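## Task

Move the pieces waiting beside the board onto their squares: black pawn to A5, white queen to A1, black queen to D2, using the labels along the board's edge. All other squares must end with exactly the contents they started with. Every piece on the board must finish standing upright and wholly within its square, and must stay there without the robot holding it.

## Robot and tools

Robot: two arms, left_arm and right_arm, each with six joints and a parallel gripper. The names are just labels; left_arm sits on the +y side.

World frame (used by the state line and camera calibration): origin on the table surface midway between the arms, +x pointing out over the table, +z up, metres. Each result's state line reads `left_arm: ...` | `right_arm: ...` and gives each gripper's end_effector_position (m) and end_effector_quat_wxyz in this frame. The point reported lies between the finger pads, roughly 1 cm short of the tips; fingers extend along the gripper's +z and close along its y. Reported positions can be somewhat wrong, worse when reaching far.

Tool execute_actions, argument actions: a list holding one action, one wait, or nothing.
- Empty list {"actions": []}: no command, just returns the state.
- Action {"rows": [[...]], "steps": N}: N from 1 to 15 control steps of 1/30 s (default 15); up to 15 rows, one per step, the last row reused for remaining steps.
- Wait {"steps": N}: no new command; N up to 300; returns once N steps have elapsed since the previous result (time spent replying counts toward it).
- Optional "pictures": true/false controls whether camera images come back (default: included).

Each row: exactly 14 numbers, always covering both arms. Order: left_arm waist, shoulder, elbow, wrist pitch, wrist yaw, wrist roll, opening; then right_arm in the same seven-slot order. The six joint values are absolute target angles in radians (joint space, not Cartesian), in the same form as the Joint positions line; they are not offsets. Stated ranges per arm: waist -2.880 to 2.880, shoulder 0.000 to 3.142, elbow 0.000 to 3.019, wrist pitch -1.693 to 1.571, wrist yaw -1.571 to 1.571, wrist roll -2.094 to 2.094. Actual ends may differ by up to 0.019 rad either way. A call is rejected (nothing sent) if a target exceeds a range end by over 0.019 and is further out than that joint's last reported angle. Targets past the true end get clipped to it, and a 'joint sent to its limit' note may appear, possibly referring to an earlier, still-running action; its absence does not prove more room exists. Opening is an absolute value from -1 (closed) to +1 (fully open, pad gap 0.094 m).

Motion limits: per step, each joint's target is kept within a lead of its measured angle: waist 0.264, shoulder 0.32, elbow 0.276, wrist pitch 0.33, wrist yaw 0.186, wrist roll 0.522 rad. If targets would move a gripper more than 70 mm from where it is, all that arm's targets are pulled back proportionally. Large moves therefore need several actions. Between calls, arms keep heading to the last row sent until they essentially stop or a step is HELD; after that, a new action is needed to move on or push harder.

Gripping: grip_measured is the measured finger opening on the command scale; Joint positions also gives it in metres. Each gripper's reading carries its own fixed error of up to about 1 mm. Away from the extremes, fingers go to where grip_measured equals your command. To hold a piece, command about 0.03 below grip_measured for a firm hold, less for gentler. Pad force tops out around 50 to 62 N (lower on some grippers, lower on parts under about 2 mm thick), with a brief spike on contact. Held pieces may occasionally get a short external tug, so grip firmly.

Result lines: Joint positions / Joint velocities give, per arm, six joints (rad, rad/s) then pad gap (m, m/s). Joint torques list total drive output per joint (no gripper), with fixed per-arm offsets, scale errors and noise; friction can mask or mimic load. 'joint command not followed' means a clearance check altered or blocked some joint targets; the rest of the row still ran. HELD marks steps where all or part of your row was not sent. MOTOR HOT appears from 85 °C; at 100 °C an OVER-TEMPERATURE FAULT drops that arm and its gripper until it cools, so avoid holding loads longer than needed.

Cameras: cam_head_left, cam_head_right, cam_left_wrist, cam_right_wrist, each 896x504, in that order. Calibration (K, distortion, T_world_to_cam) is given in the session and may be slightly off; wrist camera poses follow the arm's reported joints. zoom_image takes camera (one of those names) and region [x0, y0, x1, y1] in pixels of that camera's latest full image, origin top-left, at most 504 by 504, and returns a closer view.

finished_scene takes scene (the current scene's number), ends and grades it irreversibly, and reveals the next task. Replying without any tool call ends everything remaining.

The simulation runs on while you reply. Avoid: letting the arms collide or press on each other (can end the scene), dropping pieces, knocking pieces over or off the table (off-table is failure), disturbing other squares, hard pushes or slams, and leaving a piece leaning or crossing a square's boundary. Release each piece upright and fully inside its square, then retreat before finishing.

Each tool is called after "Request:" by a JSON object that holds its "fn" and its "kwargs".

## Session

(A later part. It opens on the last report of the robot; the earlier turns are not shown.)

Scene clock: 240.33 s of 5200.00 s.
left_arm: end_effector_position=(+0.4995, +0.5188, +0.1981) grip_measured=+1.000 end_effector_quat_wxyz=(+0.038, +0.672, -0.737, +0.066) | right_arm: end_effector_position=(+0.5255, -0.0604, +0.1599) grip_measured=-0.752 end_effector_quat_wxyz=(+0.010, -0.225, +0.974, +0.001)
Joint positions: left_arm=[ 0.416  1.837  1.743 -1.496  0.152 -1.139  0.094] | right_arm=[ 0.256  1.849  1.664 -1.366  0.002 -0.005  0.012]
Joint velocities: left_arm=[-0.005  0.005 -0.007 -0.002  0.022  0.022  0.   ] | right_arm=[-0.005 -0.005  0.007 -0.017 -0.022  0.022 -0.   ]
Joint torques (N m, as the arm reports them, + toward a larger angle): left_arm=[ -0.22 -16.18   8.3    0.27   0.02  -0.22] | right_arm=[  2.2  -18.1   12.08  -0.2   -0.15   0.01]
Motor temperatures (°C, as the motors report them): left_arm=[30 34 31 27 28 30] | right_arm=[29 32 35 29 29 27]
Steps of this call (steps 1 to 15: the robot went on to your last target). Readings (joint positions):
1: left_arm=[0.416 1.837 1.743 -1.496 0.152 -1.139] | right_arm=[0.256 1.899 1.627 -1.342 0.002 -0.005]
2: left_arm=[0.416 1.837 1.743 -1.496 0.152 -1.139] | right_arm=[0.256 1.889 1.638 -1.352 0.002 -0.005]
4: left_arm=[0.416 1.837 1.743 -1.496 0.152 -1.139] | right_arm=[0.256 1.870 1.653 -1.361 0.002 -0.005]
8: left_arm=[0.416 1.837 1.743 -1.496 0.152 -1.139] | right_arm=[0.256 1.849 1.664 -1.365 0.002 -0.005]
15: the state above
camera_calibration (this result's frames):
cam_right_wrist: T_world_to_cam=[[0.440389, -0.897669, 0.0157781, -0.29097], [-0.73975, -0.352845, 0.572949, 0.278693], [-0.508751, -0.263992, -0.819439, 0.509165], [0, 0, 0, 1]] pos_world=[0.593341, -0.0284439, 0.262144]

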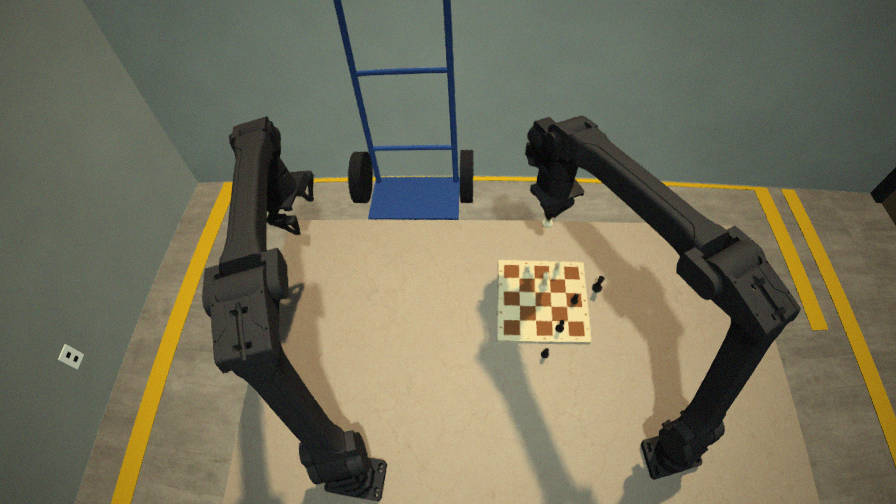

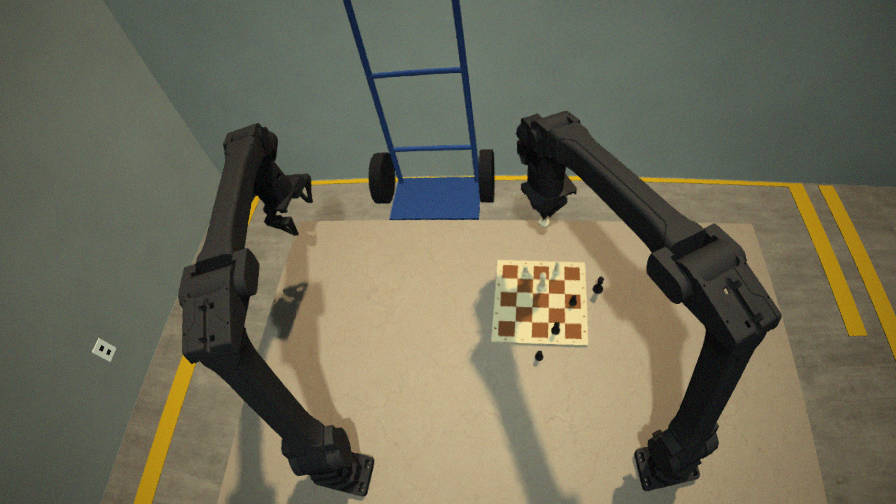

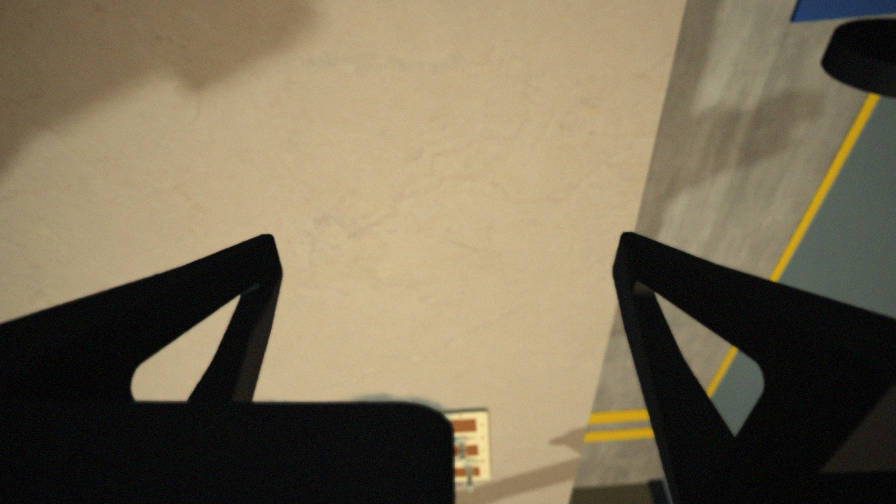

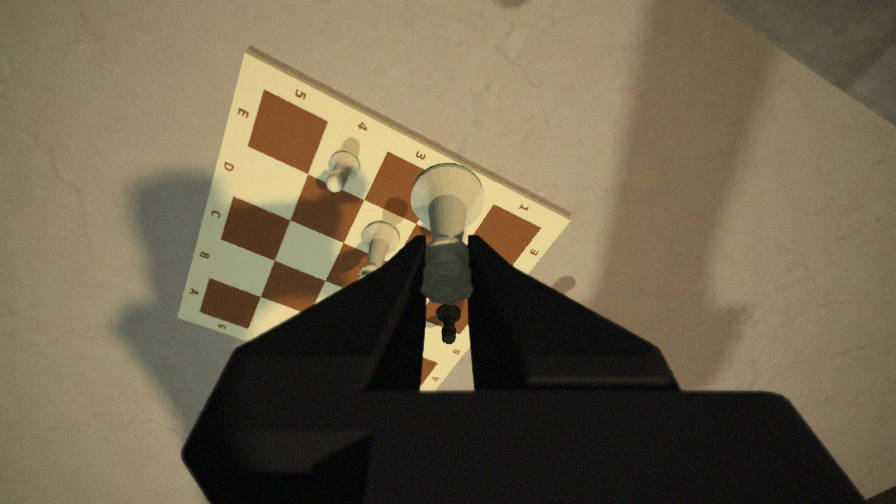

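Request:
{"fn": "execute_actions", "kwargs": {"actions": [{"rows":[[0.416,1.837,1.743,-1.496,0.152,-1.139,1,0.26,1.838,1.69,-1.36,0,0,-0.785],[0.416,1.837,1.743,-1.496,0.152,-1.139,1,0.261,1.833,1.68,-1.36,0,-0.01,-0.8],[0.416,1.837,1.743,-1.496,0.152,-1.139,1,0.263,1.824,1.67,-1.357,0,-0.03,-0.8],[0.416,1.837,1.743,-1.496,0.152,-1.139,1,0.264,1.813,1.655,-1.355,0,-0.05,-0.8],[0.416,1.837,1.743,-1.496,0.152,-1.139,1,0.267,1.799,1.635,-1.352,0,-0.07,-0.8],[0.416,1.837,1.743,-1.496,0.152,-1.139,1,0.27,1.782,1.612,-1.349,0,-0.1,-0.8],[0.416,1.837,1.743,-1.496,0.152,-1.139,1,0.273,1.763,1.587,-1.345,0,-0.135,-0.8],[0.416,1.837,1.743,-1.496,0.152,-1.139,1,0.276,1.743,1.56,-1.341,0,-0.17,-0.8],[0.416,1.837,1.743,-1.496,0.152,-1.139,1,0.28,1.72,1.531,-1.336,0,-0.21,-0.8],[0.416,1.837,1.743,-1.496,0.152,-1.139,1,0.284,1.696,1.501,-1.332,0,-0.25,-0.8],[0.416,1.837,1.743,-1.496,0.152,-1.139,1,0.288,1.671,1.47,-1.327,0,-0.3,-0.8],[0.416,1.837,1.743,-1.496,0.152,-1.139,1,0.292,1.645,1.437,-1.321,0,-0.345,-0.8],[0.416,1.837,1.743,-1.496,0.152,-1.139,1,0.297,1.617,1.403,-1.316,0,-0.39,-0.8],[0.416,1.837,1.743,-1.496,0.152,-1.139,1,0.301,1.59,1.37,-1.31,0,-0.44,-0.8],[0.416,1.837,1.743,-1.496,0.152,-1.139,1,0.306,1.562,1.335,-1.305,0,-0.49,-0.8]],"steps":15}], "pictures": false}}

Request:
{"fn": "execute_actions", "kwargs": {"actions": [{"rows":[[0.416,1.837,1.743,-1.496,0.152,-1.139,1,0.311,1.535,1.3,-1.3,0,-0.54,-0.8],[0.416,1.837,1.743,-1.496,0.152,-1.139,1,0.315,1.508,1.267,-1.294,0,-0.59,-0.8],[0.416,1.837,1.743,-1.496,0.152,-1.139,1,0.32,1.48,1.233,-1.289,0,-0.635,-0.8],[0.416,1.837,1.743,-1.496,0.152,-1.139,1,0.324,1.454,1.2,-1.284,0,-0.68,-0.8],[0.416,1.837,1.743,-1.496,0.152,-1.139,1,0.328,1.429,1.169,-1.279,0,-0.73,-0.8],[0.416,1.837,1.743,-1.496,0.152,-1.139,1,0.332,1.405,1.139,-1.274,0,-0.77,-0.8],[0.416,1.837,1.743,-1.496,0.152,-1.139,1,0.336,1.382,1.111,-1.269,0,-0.81,-0.8],[0.416,1.837,1.743,-1.496,0.152,-1.139,1,0.339,1.362,1.085,-1.265,0,-0.845,-0.8],[0.416,1.837,1.743,-1.496,0.152,-1.139,1,0.342,1.343,1.062,-1.261,0,-0.88,-0.8],[0.416,1.837,1.743,-1.496,0.152,-1.139,1,0.345,1.326,1.041,-1.258,0,-0.91,-0.8],[0.416,1.837,1.743,-1.496,0.152,-1.139,1,0.347,1.312,1.024,-1.255,0,-0.93,-0.8],[0.416,1.837,1.743,-1.496,0.152,-1.139,1,0.349,1.3,1.009,-1.253,0,-0.95,-0.8],[0.416,1.837,1.743,-1.496,0.152,-1.139,1,0.351,1.292,0.999,-1.251,0,-0.97,-0.8],[0.416,1.837,1.743,-1.496,0.152,-1.139,1,0.352,1.287,0.992,-1.25,0,-0.98,-0.8],[0.416,1.837,1.743,-1.496,0.152,-1.139,1,0.352,1.285,0.99,-1.25,0,-0.98,-0.8]],"steps":15}], "pictures": false}}

Request:
{"fn": "execute_actions", "kwargs": {"actions": [{"steps":20}]}}

Scene clock: 281.03 s of 5200.00 s.
left_arm: end_effector_position=(+0.4995, +0.5188, +0.1981) grip_measured=+1.000 end_effector_quat_wxyz=(+0.038, +0.672, -0.737, +0.066) | right_arm: end_effector_position=(+0.4375, -0.0859, +0.1545) grip_measured=-0.757 end_effector_quat_wxyz=(-0.012, -0.386, +0.923, -0.002)
Joint positions: left_arm=[ 0.416  1.837  1.743 -1.496  0.152 -1.139  0.094] | right_arm=[ 0.288  1.65   1.378 -1.324  0.002 -0.31   0.011]
Joint velocities: left_arm=[ 0.005  0.005 -0.002  0.017  0.007  0.037  0.   ] | right_arm=[ 0.181 -0.904 -0.955  0.149 -0.037 -1.136  0.   ]
Joint torques (N m, as the arm reports them, + toward a larger angle): left_arm=[ -0.99 -15.96   8.22   0.51   0.09  -0.23] | right_arm=[  1.75 -17.73   9.61   0.    -0.18  -0.04]
Motor temperatures (°C, as the motors report them): left_arm=[30 34 31 27 28 30] | right_arm=[29 32 37 29 29 27]
Steps of this call (steps 1 to 15: the robot went on to your last target; steps 16 to 90: nothing new was sent; then 37.20 s passed at rest; steps 91 to 105: all 15 steps of this action). Readings (joint positions):
91: left_arm=[0.416 1.837 1.743 -1.496 0.152 -1.139] | right_arm=[0.256 1.849 1.664 -1.366 0.002 -0.005]
92: left_arm=[0.416 1.837 1.743 -1.496 0.152 -1.139] | right_arm=[0.256 1.849 1.664 -1.366 0.002 -0.005]
94: left_arm=[0.416 1.837 1.743 -1.496 0.152 -1.139] | right_arm=[0.256 1.848 1.662 -1.366 0.002 -0.014]
98: left_arm=[0.416 1.837 1.743 -1.496 0.152 -1.139] | right_arm=[0.259 1.815 1.598 -1.352 0.002 -0.074]
105: the state above

Scene clock: 281.53 s of 5200.00 s.
left_arm: end_effector_position=(+0.4995, +0.5188, +0.1981) grip_measured=+1.000 end_effector_quat_wxyz=(+0.038, +0.672, -0.737, +0.066) | right_arm: end_effector_position=(+0.3093, -0.1309, +0.1520) grip_measured=-0.757 end_effector_quat_wxyz=(-0.003, -0.654, +0.756, -0.000)
Joint positions: left_arm=[ 0.416  1.837  1.743 -1.496  0.152 -1.139  0.094] | right_arm=[ 0.344  1.297  0.989 -1.269  0.002 -0.889  0.011]
Joint velocities: left_arm=[-0.005 -0.005 -0.002 -0.017  0.066 -0.022  0.   ] | right_arm=[ 0.024 -0.132 -0.256  0.007 -0.007 -0.637  0.001]
Joint torques (N m, as the arm reports them, + toward a larger angle): left_arm=[ -0.68 -15.67   8.22   0.47   0.02  -0.18] | right_arm=[ 1.57 -9.22  9.79  0.49 -0.27 -0.12]
Motor temperatures (°C, as the motors report them): left_arm=[30 34 31 27 28 30] | right_arm=[29 32 37 29 29 27]
Steps of this call (steps 1 to 15: all 15 steps of this action). Readings (joint positions):
1: left_arm=[0.416 1.837 1.743 -1.496 0.152 -1.139] | right_arm=[0.294 1.618 1.346 -1.319 0.002 -0.353]
2: left_arm=[0.416 1.837 1.743 -1.496 0.152 -1.139] | right_arm=[0.300 1.586 1.313 -1.315 0.002 -0.398]
4: left_arm=[0.416 1.837 1.743 -1.496 0.152 -1.139] | right_arm=[0.312 1.520 1.248 -1.304 0.002 -0.488]
8: left_arm=[0.416 1.837 1.743 -1.496 0.152 -1.139] | right_arm=[0.330 1.400 1.127 -1.286 0.002 -0.665]
15: the state above

Scene clock: 282.20 s of 5200.00 s.
left_arm: end_effector_position=(+0.4995, +0.5188, +0.1981) grip_measured=+1.000 end_effector_quat_wxyz=(+0.038, +0.672, -0.737, +0.066) | right_arm: end_effector_position=(+0.3074, -0.1314, +0.1491) grip_measured=-0.757 end_effector_quat_wxyz=(-0.003, -0.686, +0.728, -0.000)
Joint positions: left_arm=[ 0.416  1.837  1.743 -1.496  0.152 -1.139  0.094] | right_arm=[ 0.345  1.294  0.979 -1.262  0.002 -0.972  0.011]
Joint velocities: left_arm=[-0.005 -0.015 -0.002 -0.002  0.037  0.007  0.   ] | right_arm=[-0.005 -0.005  0.002 -0.002 -0.022 -0.037 -0.   ]
Joint torques (N m, as the arm reports them, + toward a larger angle): left_arm=[ -0.61 -15.85   8.06   0.47   0.03  -0.21] | right_arm=[ 1.35 -8.73  9.5   0.42 -0.27 -0.11]
Motor temperatures (°C, as the motors report them): left_arm=[30 34 31 27 28 30] | right_arm=[29 32 37 29 29 27]
Steps of this call (steps 1 to 20: the robot went on to your last target). Readings (joint positions):
1: left_arm=[0.416 1.837 1.743 -1.496 0.152 -1.139] | right_arm=[0.345 1.295 0.983 -1.269 0.002 -0.906]
2: left_arm=[0.416 1.837 1.743 -1.496 0.152 -1.139] | right_arm=[0.345 1.294 0.980 -1.268 0.002 -0.919]
4: left_arm=[0.416 1.837 1.743 -1.496 0.152 -1.139] | right_arm=[0.345 1.294 0.979 -1.265 0.002 -0.939]
8: left_arm=[0.416 1.837 1.743 -1.496 0.152 -1.139] | right_arm=[0.345 1.294 0.979 -1.262 0.002 -0.959]
20: the state above
camera_calibration (this result's frames):
cam_right_wrist: T_world_to_cam=[[0.998246, -0.0583746, 0.00991133, -0.318871], [-0.0528812, -0.803667, 0.592725, -0.174817], [-0.0266347, -0.592209, -0.805344, 0.177121], [0, 0, 0, 1]] pos_world=[0.313785, -0.0542163, 0.249422]

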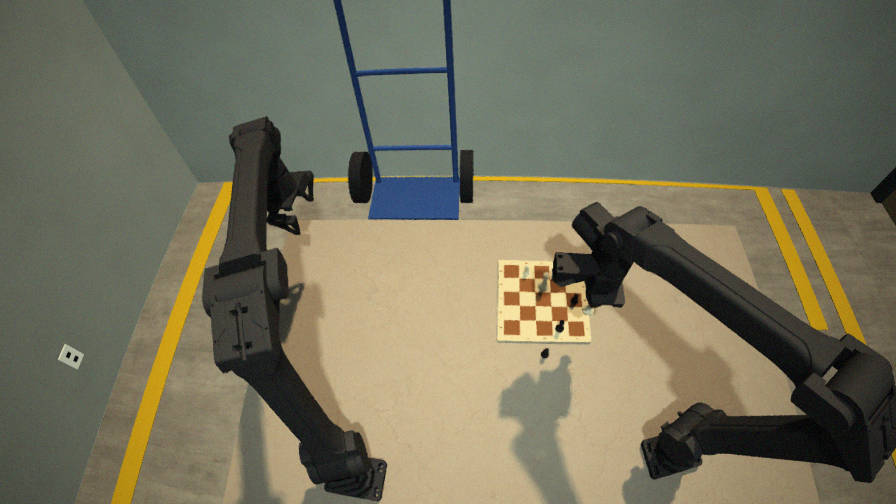

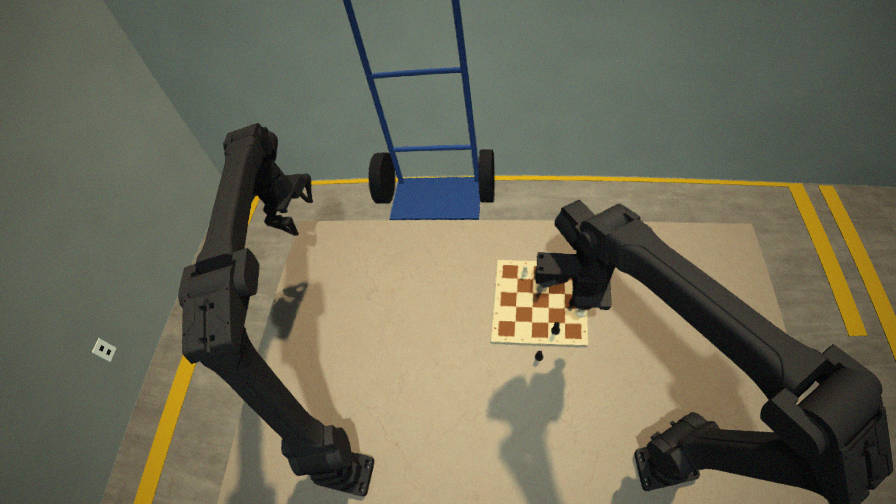

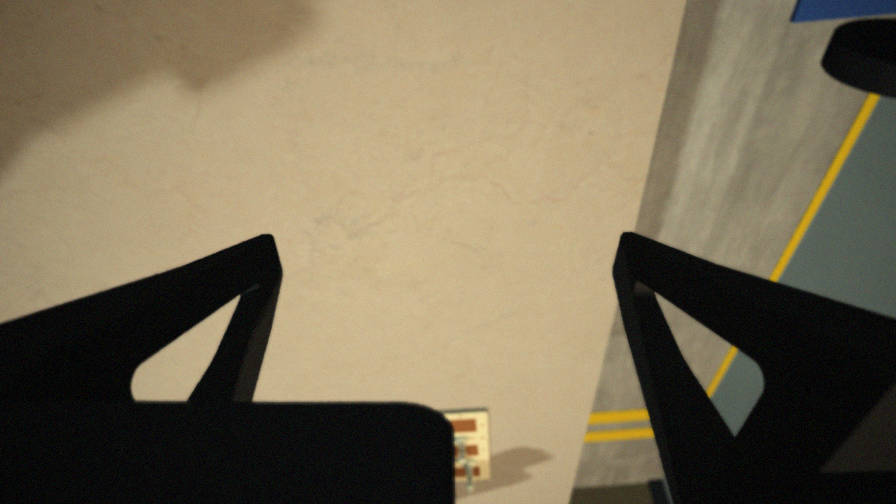

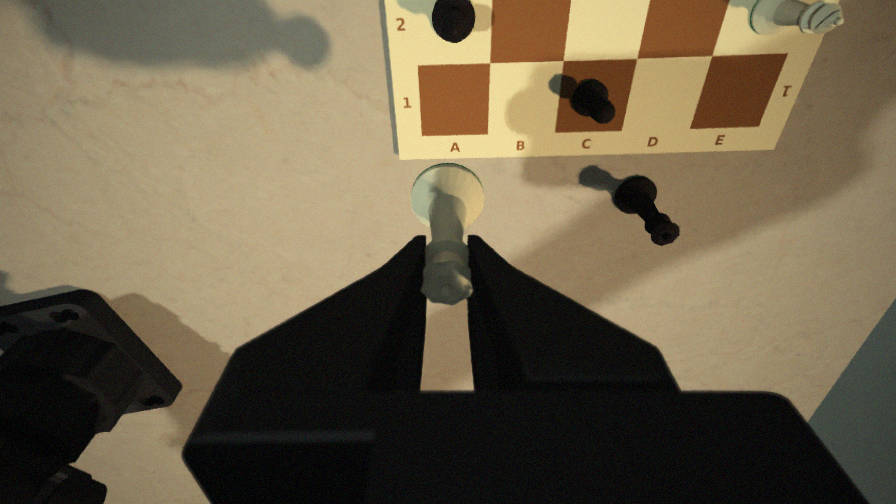

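Request:
{"fn": "execute_actions", "kwargs": {"actions": [{"rows":[[0.416,1.837,1.743,-1.496,0.152,-1.139,1,0.352,1.305,0.983,-1.25,0,-0.98,-0.79],[0.416,1.837,1.743,-1.496,0.152,-1.139,1,0.352,1.311,0.977,-1.245,0,-0.98,-0.79],[0.416,1.837,1.743,-1.496,0.152,-1.139,1,0.352,1.318,0.969,-1.235,0,-0.98,-0.79],[0.416,1.837,1.743,-1.496,0.152,-1.139,1,0.352,1.326,0.96,-1.22,0,-0.98,-0.79],[0.416,1.837,1.743,-1.496,0.152,-1.139,1,0.352,1.334,0.95,-1.203,0,-0.98,-0.79],[0.416,1.837,1.743,-1.496,0.152,-1.139,1,0.352,1.342,0.94,-1.185,0,-0.98,-0.79],[0.416,1.837,1.743,-1.496,0.152,-1.139,1,0.352,1.35,0.93,-1.165,0,-0.98,-0.79],[0.416,1.837,1.743,-1.496,0.152,-1.139,1,0.352,1.358,0.92,-1.145,0,-0.98,-0.79],[0.416,1.837,1.743,-1.496,0.152,-1.139,1,0.352,1.366,0.91,-1.125,0,-0.98,-0.79],[0.416,1.837,1.743,-1.496,0.152,-1.139,1,0.352,1.374,0.9,-1.105,0,-0.98,-0.79],[0.416,1.837,1.743,-1.496,0.152,-1.139,1,0.352,1.381,0.89,-1.085,0,-0.98,-0.79],[0.416,1.837,1.743,-1.496,0.152,-1.139,1,0.352,1.387,0.881,-1.065,0,-0.98,-0.79],[0.416,1.837,1.743,-1.496,0.152,-1.139,1,0.352,1.392,0.873,-1.046,0,-0.98,-0.79],[0.416,1.837,1.743,-1.496,0.152,-1.139,1,0.352,1.396,0.866,-1.03,0,-0.98,-0.79],[0.416,1.837,1.743,-1.496,0.152,-1.139,1,0.352,1.399,0.861,-1.014,0,-0.98,-0.79]],"steps":15}], "pictures": false}}

Request:
{"fn": "execute_actions", "kwargs": {"actions": [{"steps":15}]}}

Scene clock: 309.33 s of 5200.00 s.
left_arm: end_effector_position=(+0.4995, +0.5188, +0.1981) grip_measured=+1.000 end_effector_quat_wxyz=(+0.038, +0.672, -0.737, +0.066) | right_arm: end_effector_position=(+0.3087, -0.1307, +0.0759) grip_measured=-0.757 end_effector_quat_wxyz=(-0.009, -0.686, +0.728, +0.001)
Joint positions: left_arm=[ 0.416  1.837  1.743 -1.496  0.152 -1.139  0.094] | right_arm=[ 0.345  1.394  0.863 -1.057  0.002 -0.973  0.011]
Joint velocities: left_arm=[-0.005  0.005 -0.012  0.007  0.051  0.037  0.   ] | right_arm=[-0.015  0.19  -0.252  0.466 -0.007  0.051  0.   ]
Joint torques (N m, as the arm reports them, + toward a larger angle): left_arm=[ -0.43 -15.73   8.17   0.35   0.03  -0.23] | right_arm=[ 1.71 -9.46  9.05  0.25 -0.28 -0.13]
Motor temperatures (°C, as the motors report them): left_arm=[30 34 32 27 28 30] | right_arm=[29 31 36 29 29 27]
Steps of this call (steps 1 to 15: the robot went on to your last target; steps 16 to 90: nothing new was sent; then 23.63 s passed at rest; steps 91 to 105: all 15 steps of this action). Readings (joint positions):
91: left_arm=[0.416 1.837 1.743 -1.496 0.152 -1.139] | right_arm=[0.345 1.295 0.979 -1.262 0.002 -0.973]
92: left_arm=[0.416 1.837 1.743 -1.496 0.152 -1.139] | right_arm=[0.345 1.295 0.979 -1.260 0.002 -0.973]
94: left_arm=[0.416 1.837 1.743 -1.496 0.152 -1.139] | right_arm=[0.345 1.298 0.973 -1.249 0.002 -0.973]
98: left_arm=[0.416 1.837 1.743 -1.496 0.152 -1.139] | right_arm=[0.345 1.323 0.939 -1.190 0.002 -0.973]
105: the state above

Scene clock: 309.83 s of 5200.00 s.
left_arm: end_effector_position=(+0.4995, +0.5188, +0.1981) grip_measured=+1.000 end_effector_quat_wxyz=(+0.038, +0.672, -0.737, +0.066) | right_arm: end_effector_position=(+0.3099, -0.1300, +0.0678) grip_measured=-0.757 end_effector_quat_wxyz=(-0.005, -0.686, +0.728, +0.000)
Joint positions: left_arm=[ 0.416  1.837  1.743 -1.496  0.152 -1.139  0.094] | right_arm=[ 0.345  1.405  0.849 -1.025  0.002 -0.973  0.011]
Joint velocities: left_arm=[-0.015 -0.015 -0.002 -0.007  0.022 -0.007  0.   ] | right_arm=[ 0.005 -0.015  0.012 -0.007 -0.007 -0.007  0.   ]
Joint torques (N m, as the arm reports them, + toward a larger angle): left_arm=[ -0.56 -16.22   8.18   0.42   0.04  -0.2 ] | right_arm=[ 1.11 -9.79  8.68  0.17 -0.23 -0.08]
Motor temperatures (°C, as the motors report them): left_arm=[30 34 32 27 28 30] | right_arm=[29 31 36 29 29 27]
Steps of this call (steps 1 to 15: the robot went on to your last target). Readings (joint positions):
1: left_arm=[0.416 1.837 1.743 -1.496 0.152 -1.139] | right_arm=[0.345 1.400 0.856 -1.044 0.002 -0.973]
2: left_arm=[0.416 1.837 1.743 -1.496 0.152 -1.139] | right_arm=[0.345 1.403 0.852 -1.037 0.002 -0.973]
4: left_arm=[0.416 1.837 1.743 -1.496 0.152 -1.139] | right_arm=[0.345 1.405 0.849 -1.030 0.002 -0.973]
8: left_arm=[0.416 1.837 1.743 -1.496 0.152 -1.139] | right_arm=[0.345 1.405 0.849 -1.025 0.002 -0.973]
15: the state above
camera_calibration (this result's frames):
cam_right_wrist: T_world_to_cam=[[0.998341, -0.0572146, 0.00643399, -0.32011], [-0.0498205, -0.802451, 0.594635, -0.126218], [-0.0288588, -0.593969, -0.80397, 0.112962], [0, 0, 0, 1]] pos_world=[0.316551, -0.0525024, 0.167931]

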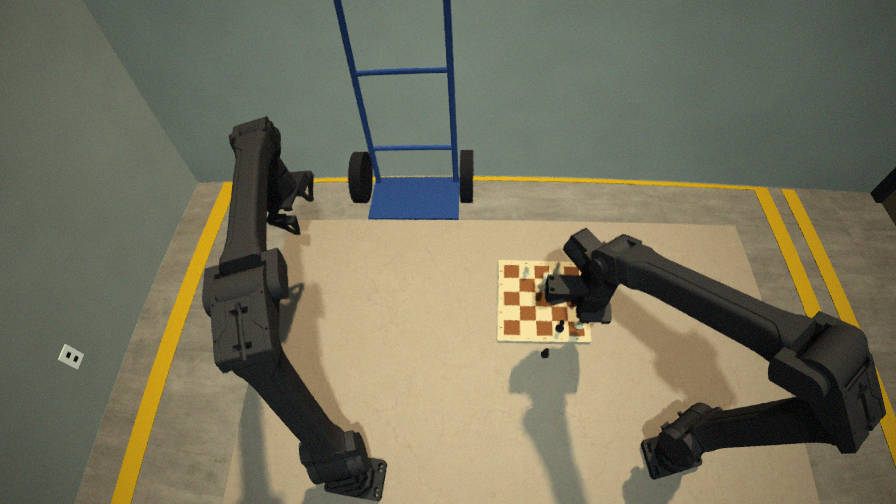

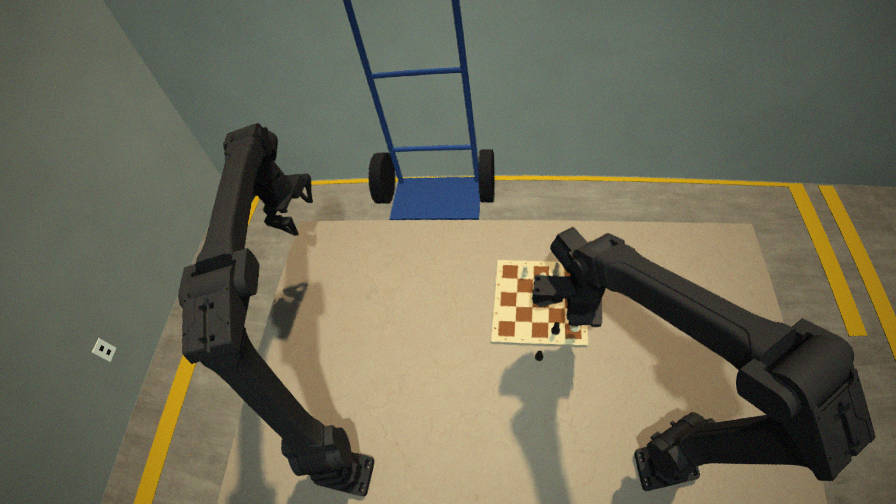

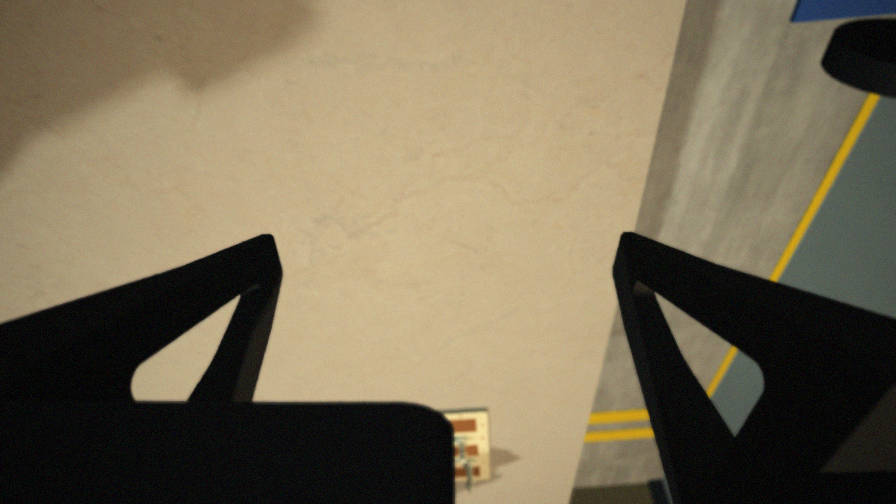

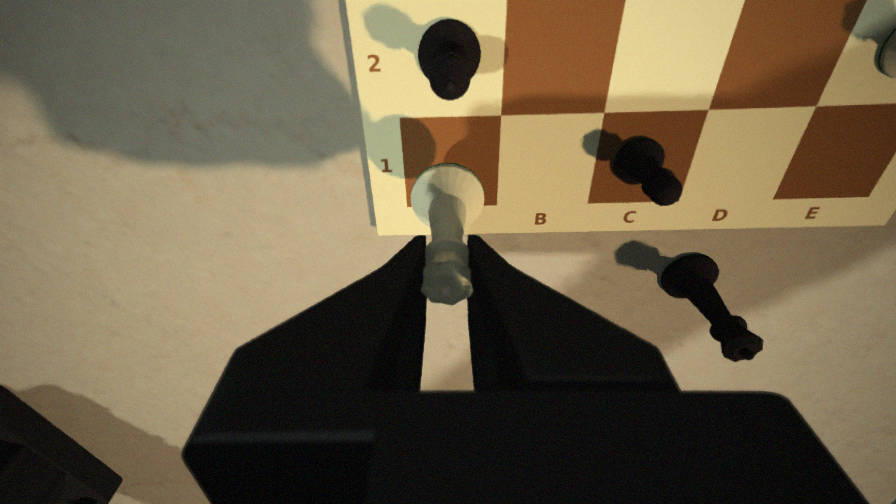

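Request:
{"fn": "execute_actions", "kwargs": {"actions": [{"rows":[[0.416,1.837,1.743,-1.496,0.152,-1.139,1,0.352,1.408,0.855,-1.01,0,-0.98,-0.79],[0.416,1.837,1.743,-1.496,0.152,-1.139,1,0.352,1.412,0.852,-1.005,0,-0.98,-0.79],[0.416,1.837,1.743,-1.496,0.152,-1.139,1,0.352,1.415,0.849,-1.0,0,-0.98,-0.79],[0.416,1.837,1.743,-1.496,0.152,-1.139,1,0.352,1.418,0.847,-0.995,0,-0.98,-0.79],[0.416,1.837,1.743,-1.496,0.152,-1.139,1,0.352,1.42,0.845,-0.99,0,-0.98,-0.79],[0.416,1.837,1.743,-1.496,0.152,-1.139,1,0.352,1.422,0.843,-0.985,0,-0.98,-0.79],[0.416,1.837,1.743,-1.496,0.152,-1.139,1,0.352,1.424,0.841,-0.98,0,-0.98,-0.79],[0.416,1.837,1.743,-1.496,0.152,-1.139,1,0.352,1.426,0.839,-0.975,0,-0.98,-0.79],[0.416,1.837,1.743,-1.496,0.152,-1.139,1,0.352,1.428,0.838,-0.975,0,-0.98,-0.79]],"steps":15}], "pictures": false}}

Request:
{"fn": "execute_actions", "kwargs": {"actions": [{"steps":10}]}}

Scene clock: 330.03 s of 5200.00 s.
left_arm: end_effector_position=(+0.4995, +0.5188, +0.1981) grip_measured=+1.000 end_effector_quat_wxyz=(+0.038, +0.672, -0.737, +0.066) | right_arm: end_effector_position=(+0.3106, -0.1295, +0.0570) grip_measured=-0.757 end_effector_quat_wxyz=(-0.003, -0.686, +0.728, -0.000)
Joint positions: left_arm=[ 0.416  1.837  1.743 -1.496  0.152 -1.139  0.094] | right_arm=[ 0.345  1.422  0.833 -0.987  0.002 -0.973  0.011]
Joint velocities: left_arm=[ 0.024 -0.005 -0.007 -0.012 -0.022 -0.007  0.   ] | right_arm=[-0.005 -0.005  0.002 -0.027  0.037  0.007  0.   ]
Joint torques (N m, as the arm reports them, + toward a larger angle): left_arm=[ -1.2  -15.8    8.31   0.41   0.03  -0.22] | right_arm=[ 1.56 -8.81  8.26  0.39 -0.28 -0.09]
Motor temperatures (°C, as the motors report them): left_arm=[30 35 32 27 28 30] | right_arm=[29 31 35 29 29 27]
Steps of this call (steps 1 to 15: the robot went on to your last target; steps 16 to 90: nothing new was sent; then 16.70 s passed at rest; steps 91 to 105: all 15 steps of this action). Readings (joint positions):
91: left_arm=[0.416 1.837 1.743 -1.496 0.152 -1.139] | right_arm=[0.345 1.405 0.849 -1.024 0.002 -0.973]
92: left_arm=[0.416 1.837 1.743 -1.496 0.152 -1.139] | right_arm=[0.345 1.405 0.849 -1.022 0.002 -0.973]
94: left_arm=[0.416 1.837 1.743 -1.496 0.152 -1.139] | right_arm=[0.345 1.405 0.848 -1.014 0.002 -0.973]
98: left_arm=[0.416 1.837 1.743 -1.496 0.152 -1.139] | right_arm=[0.345 1.410 0.841 -0.995 0.002 -0.973]
105: the state above

Scene clock: 330.37 s of 5200.00 s.
left_arm: end_effector_position=(+0.4995, +0.5188, +0.1981) grip_measured=+1.000 end_effector_quat_wxyz=(+0.038, +0.672, -0.737, +0.066) | right_arm: end_effector_position=(+0.3107, -0.1295, +0.0570) grip_measured=-0.757 end_effector_quat_wxyz=(-0.003, -0.686, +0.728, -0.000)
Joint positions: left_arm=[ 0.416  1.837  1.743 -1.496  0.152 -1.139  0.094] | right_arm=[ 0.345  1.422  0.833 -0.986  0.002 -0.973  0.011]
Joint velocities: left_arm=[-0.015  0.005 -0.017 -0.007  0.007 -0.022  0.   ] | right_arm=[-0.005 -0.005 -0.017 -0.002  0.037  0.022  0.001]
Joint torques (N m, as the arm reports them, + toward a larger angle): left_arm=[ -0.82 -16.05   8.16   0.33   0.03  -0.19] | right_arm=[ 2.14 -9.43  8.07  0.18 -0.29 -0.12]
Motor temperatures (°C, as the motors report them): left_arm=[30 35 32 27 28 30] | right_arm=[29 31 35 29 29 27]
Steps of this call (steps 1 to 10: the robot went on to your last target). Readings (joint positions):
1: left_arm=[0.416 1.837 1.743 -1.496 0.152 -1.139] | right_arm=[0.345 1.422 0.833 -0.987 0.002 -0.973]
2: left_arm=[0.416 1.837 1.743 -1.496 0.152 -1.139] | right_arm=[0.345 1.422 0.833 -0.987 0.002 -0.973]
4: left_arm=[0.416 1.837 1.743 -1.496 0.152 -1.139] | right_arm=[0.345 1.422 0.833 -0.986 0.002 -0.973]
8: left_arm=[0.416 1.837 1.743 -1.496 0.152 -1.139] | right_arm=[0.345 1.422 0.833 -0.986 0.002 -0.973]
10: the state above
camera_calibration (this result's frames):
cam_right_wrist: T_world_to_cam=[[0.998302, -0.0572383, 0.0108527, -0.321028], [-0.0525402, -0.804078, 0.592198, -0.118614], [-0.02517, -0.591762, -0.80572, 0.103817], [0, 0, 0, 1]] pos_world=[0.316864, -0.052315, 0.157374]

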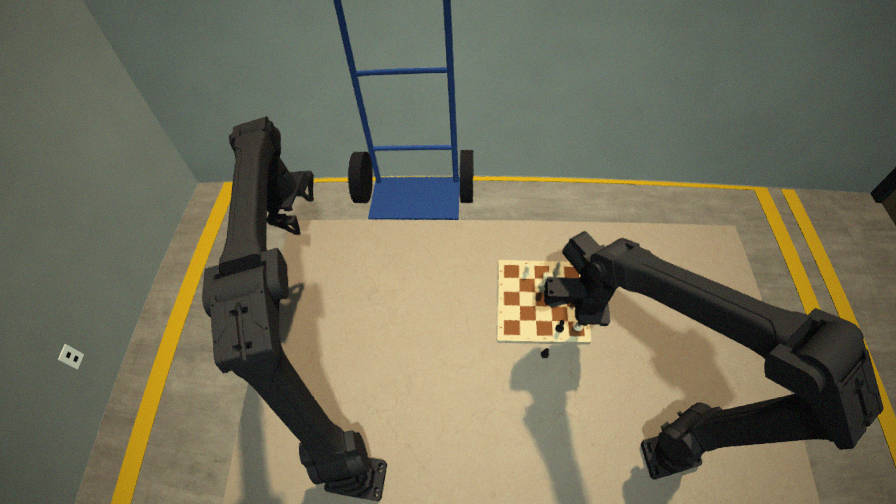

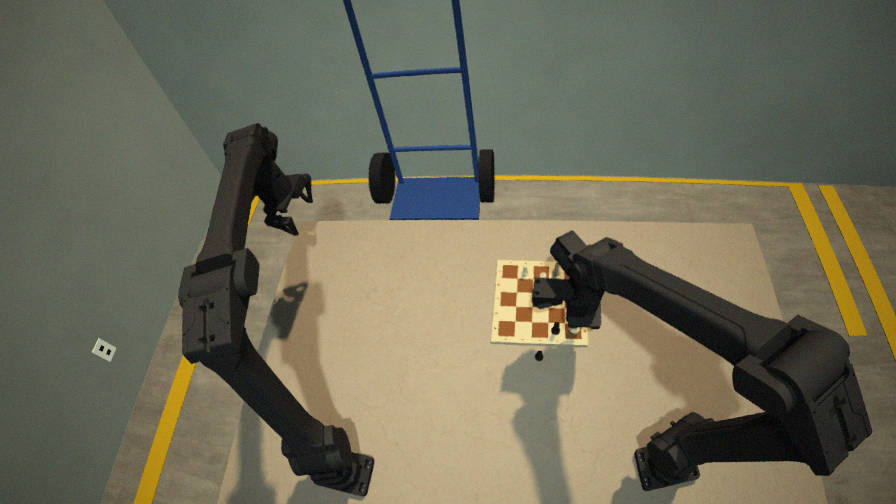

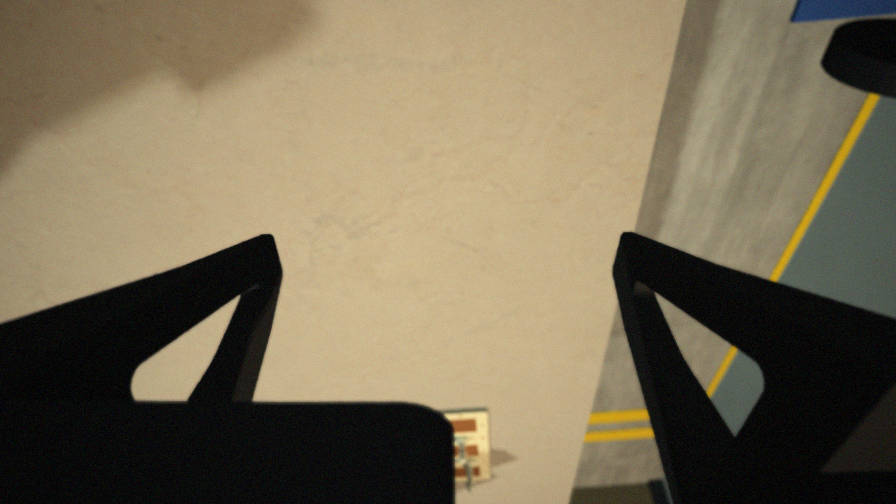

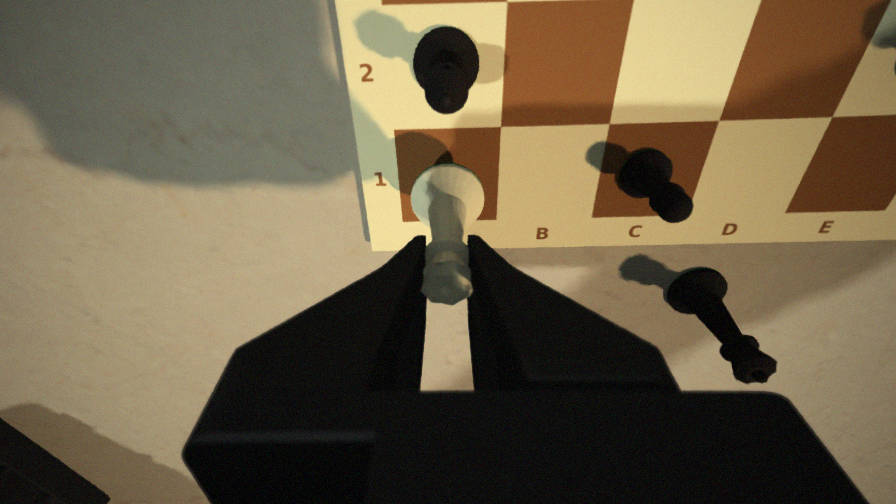

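Request:
{"fn": "execute_actions", "kwargs": {"actions": [{"rows":[[0.416,1.837,1.743,-1.496,0.152,-1.139,1,0.352,1.43,0.836,-0.972,0,-0.98,-0.79],[0.416,1.837,1.743,-1.496,0.152,-1.139,1,0.352,1.432,0.835,-0.969,0,-0.98,-0.79],[0.416,1.837,1.743,-1.496,0.152,-1.139,1,0.352,1.434,0.833,-0.965,0,-0.98,-0.79],[0.416,1.837,1.743,-1.496,0.152,-1.139,1,0.352,1.436,0.832,-0.961,0,-0.98,-0.79],[0.416,1.837,1.743,-1.496,0.152,-1.139,1,0.352,1.438,0.83,-0.957,0,-0.98,-0.79],[0.416,1.837,1.743,-1.496,0.152,-1.139,1,0.352,1.44,0.829,-0.953,0,-0.98,-0.79],[0.416,1.837,1.743,-1.496,0.152,-1.139,1,0.352,1.442,0.827,-0.95,0,-0.98,-0.79],[0.416,1.837,1.743,-1.496,0.152,-1.139,1,0.352,1.444,0.826,-0.947,0,-0.98,-0.79],[0.416,1.837,1.743,-1.496,0.152,-1.139,1,0.352,1.445,0.825,-0.944,0,-0.98,-0.79]],"steps":15}], "pictures": false}}

Request:
{"fn": "execute_actions", "kwargs": {"actions": [{"steps":6}]}}

Request:
{"fn": "zoom_image", "kwargs": {"camera": "cam_right_wrist", "region": [340, 100, 560, 320]}}

Scene clock: 348.30 s of 5200.00 s.
left_arm: end_effector_position=(+0.4995, +0.5188, +0.1981) grip_measured=+1.000 end_effector_quat_wxyz=(+0.038, +0.672, -0.737, +0.066) | right_arm: end_effector_position=(+0.3110, -0.1293, +0.0475) grip_measured=-0.757 end_effector_quat_wxyz=(-0.002, -0.686, +0.728, -0.000)
Joint positions: left_arm=[ 0.416  1.837  1.743 -1.496  0.152 -1.139  0.094] | right_arm=[ 0.345  1.439  0.82  -0.956  0.002 -0.973  0.011]
Joint velocities: left_arm=[-0.015 -0.015  0.007 -0.032 -0.051  0.066  0.   ] | right_arm=[-0.005  0.005  0.012  0.002 -0.066 -0.022 -0.001]
Joint torques (N m, as the arm reports them, + toward a larger angle): left_arm=[ -0.95 -16.05   8.4    0.37   0.02  -0.2 ] | right_arm=[ 1.09 -8.81  8.25  0.3  -0.26 -0.1 ]
Motor temperatures (°C, as the motors report them): left_arm=[30 35 32 27 28 30] | right_arm=[29 31 35 29 29 27]
Steps of this call (steps 1 to 15: the robot went on to your last target; steps 16 to 90: nothing new was sent; then 14.43 s passed at rest; steps 91 to 105: all 15 steps of this action). Readings (joint positions):
91: left_arm=[0.416 1.837 1.743 -1.496 0.152 -1.139] | right_arm=[0.345 1.422 0.833 -0.986 0.002 -0.973]
92: left_arm=[0.416 1.837 1.743 -1.496 0.152 -1.139] | right_arm=[0.345 1.422 0.833 -0.984 0.002 -0.973]
94: left_arm=[0.416 1.837 1.743 -1.496 0.152 -1.139] | right_arm=[0.345 1.423 0.833 -0.979 0.002 -0.973]
98: left_arm=[0.416 1.837 1.743 -1.496 0.152 -1.139] | right_arm=[0.345 1.428 0.827 -0.964 0.002 -0.973]
105: the state above

Scene clock: 348.50 s of 5200.00 s.
left_arm: end_effector_position=(+0.4995, +0.5188, +0.1981) grip_measured=+1.000 end_effector_quat_wxyz=(+0.038, +0.672, -0.737, +0.066) | right_arm: end_effector_position=(+0.3112, -0.1292, +0.0475) grip_measured=-0.757 end_effector_quat_wxyz=(-0.002, -0.686, +0.728, -0.000)
Joint positions: left_arm=[ 0.416  1.837  1.743 -1.496  0.152 -1.139  0.094] | right_arm=[ 0.345  1.439  0.82  -0.955  0.002 -0.973  0.011]
Joint velocities: left_arm=[ 0.005 -0.005  0.007 -0.007 -0.037 -0.022  0.   ] | right_arm=[-0.015 -0.005 -0.007 -0.012 -0.081 -0.007 -0.   ]
Joint torques (N m, as the arm reports them, + toward a larger angle): left_arm=[ -0.99 -15.77   8.34   0.37   0.05  -0.2 ] | right_arm=[ 1.96 -8.93  8.01  0.42 -0.29 -0.11]
Motor temperatures (°C, as the motors report them): left_arm=[30 35 32 27 28 30] | right_arm=[29 31 35 29 29 27]
Steps of this call (steps 1 to 6: the robot went on to your last target). Readings (joint positions):
1: left_arm=[0.416 1.837 1.743 -1.496 0.152 -1.139] | right_arm=[0.345 1.439 0.820 -0.956 0.002 -0.973]
2: left_arm=[0.416 1.837 1.743 -1.496 0.152 -1.139] | right_arm=[0.345 1.439 0.820 -0.956 0.002 -0.973]
4: left_arm=[0.416 1.837 1.743 -1.496 0.152 -1.139] | right_arm=[0.345 1.439 0.820 -0.955 0.002 -0.973]
6: the state above
camera_calibration (this result's frames):
cam_right_wrist: T_world_to_cam=[[0.998282, -0.0572497, 0.0124307, -0.321452], [-0.0535089, -0.804657, 0.591323, -0.11248], [-0.0238506, -0.590973, -0.806339, 0.0960795], [0, 0, 0, 1]] pos_world=[0.317173, -0.0521306, 0.147981]

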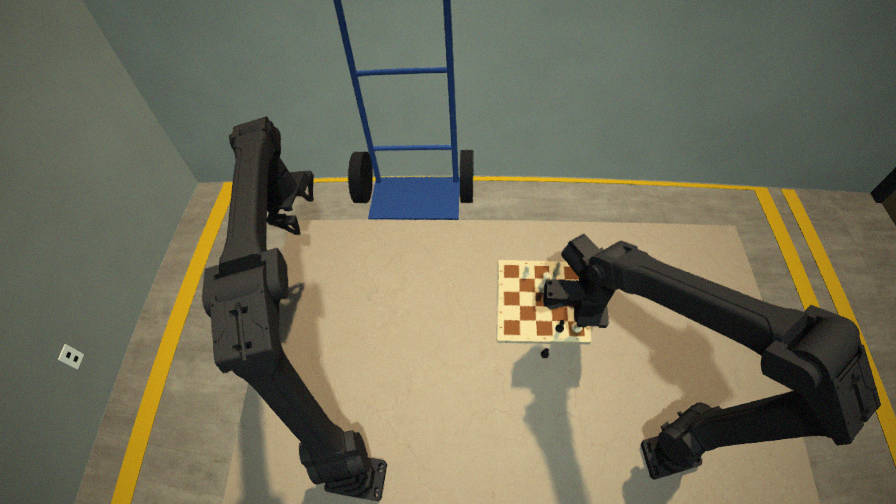

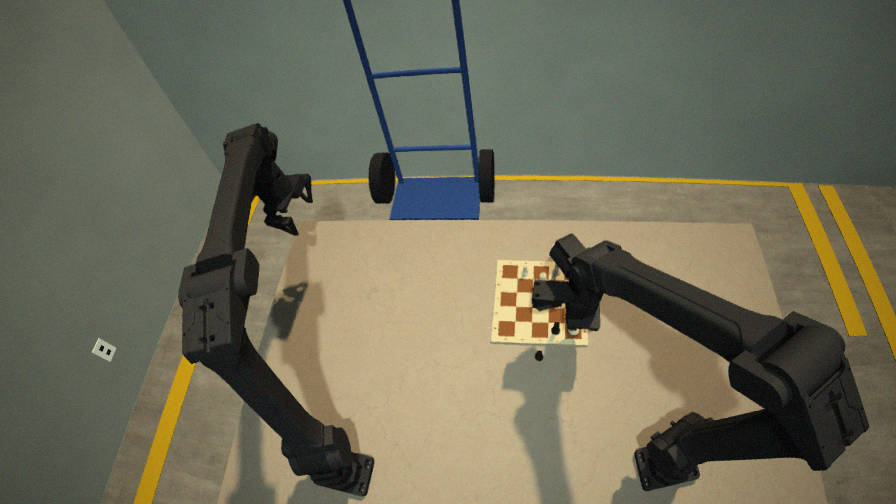

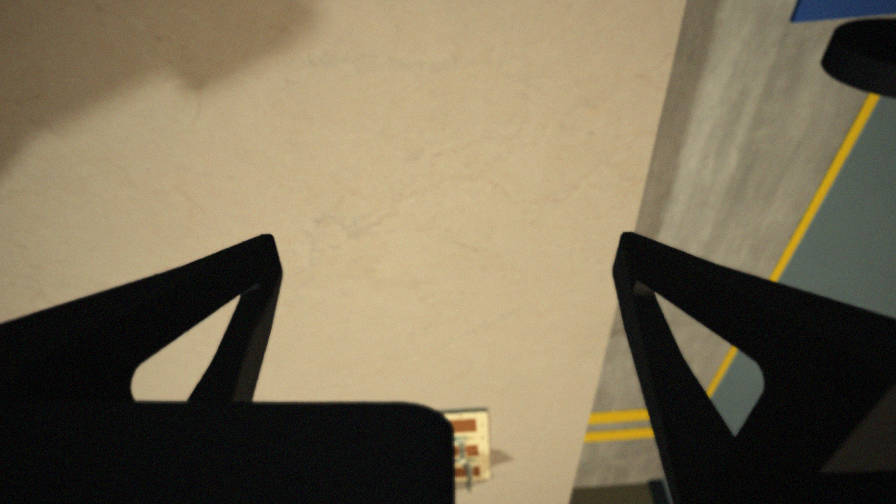

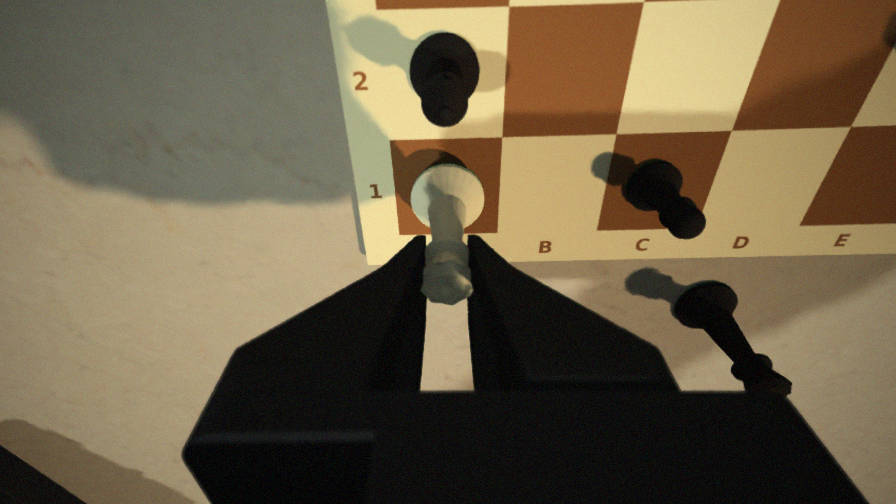

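Region (340, 100, 560, 320) of cam_right_wrist's 896x504 image, scaled by 2.291, with more detail than that image has.

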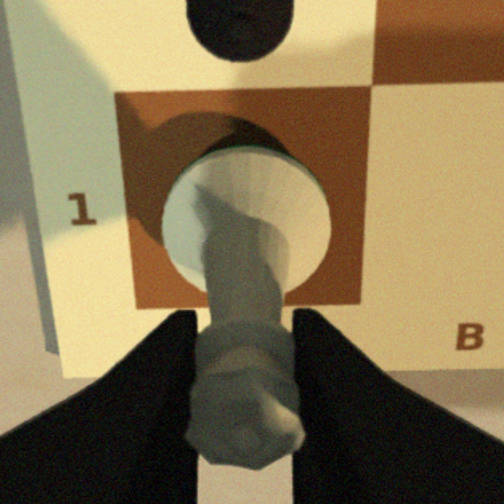

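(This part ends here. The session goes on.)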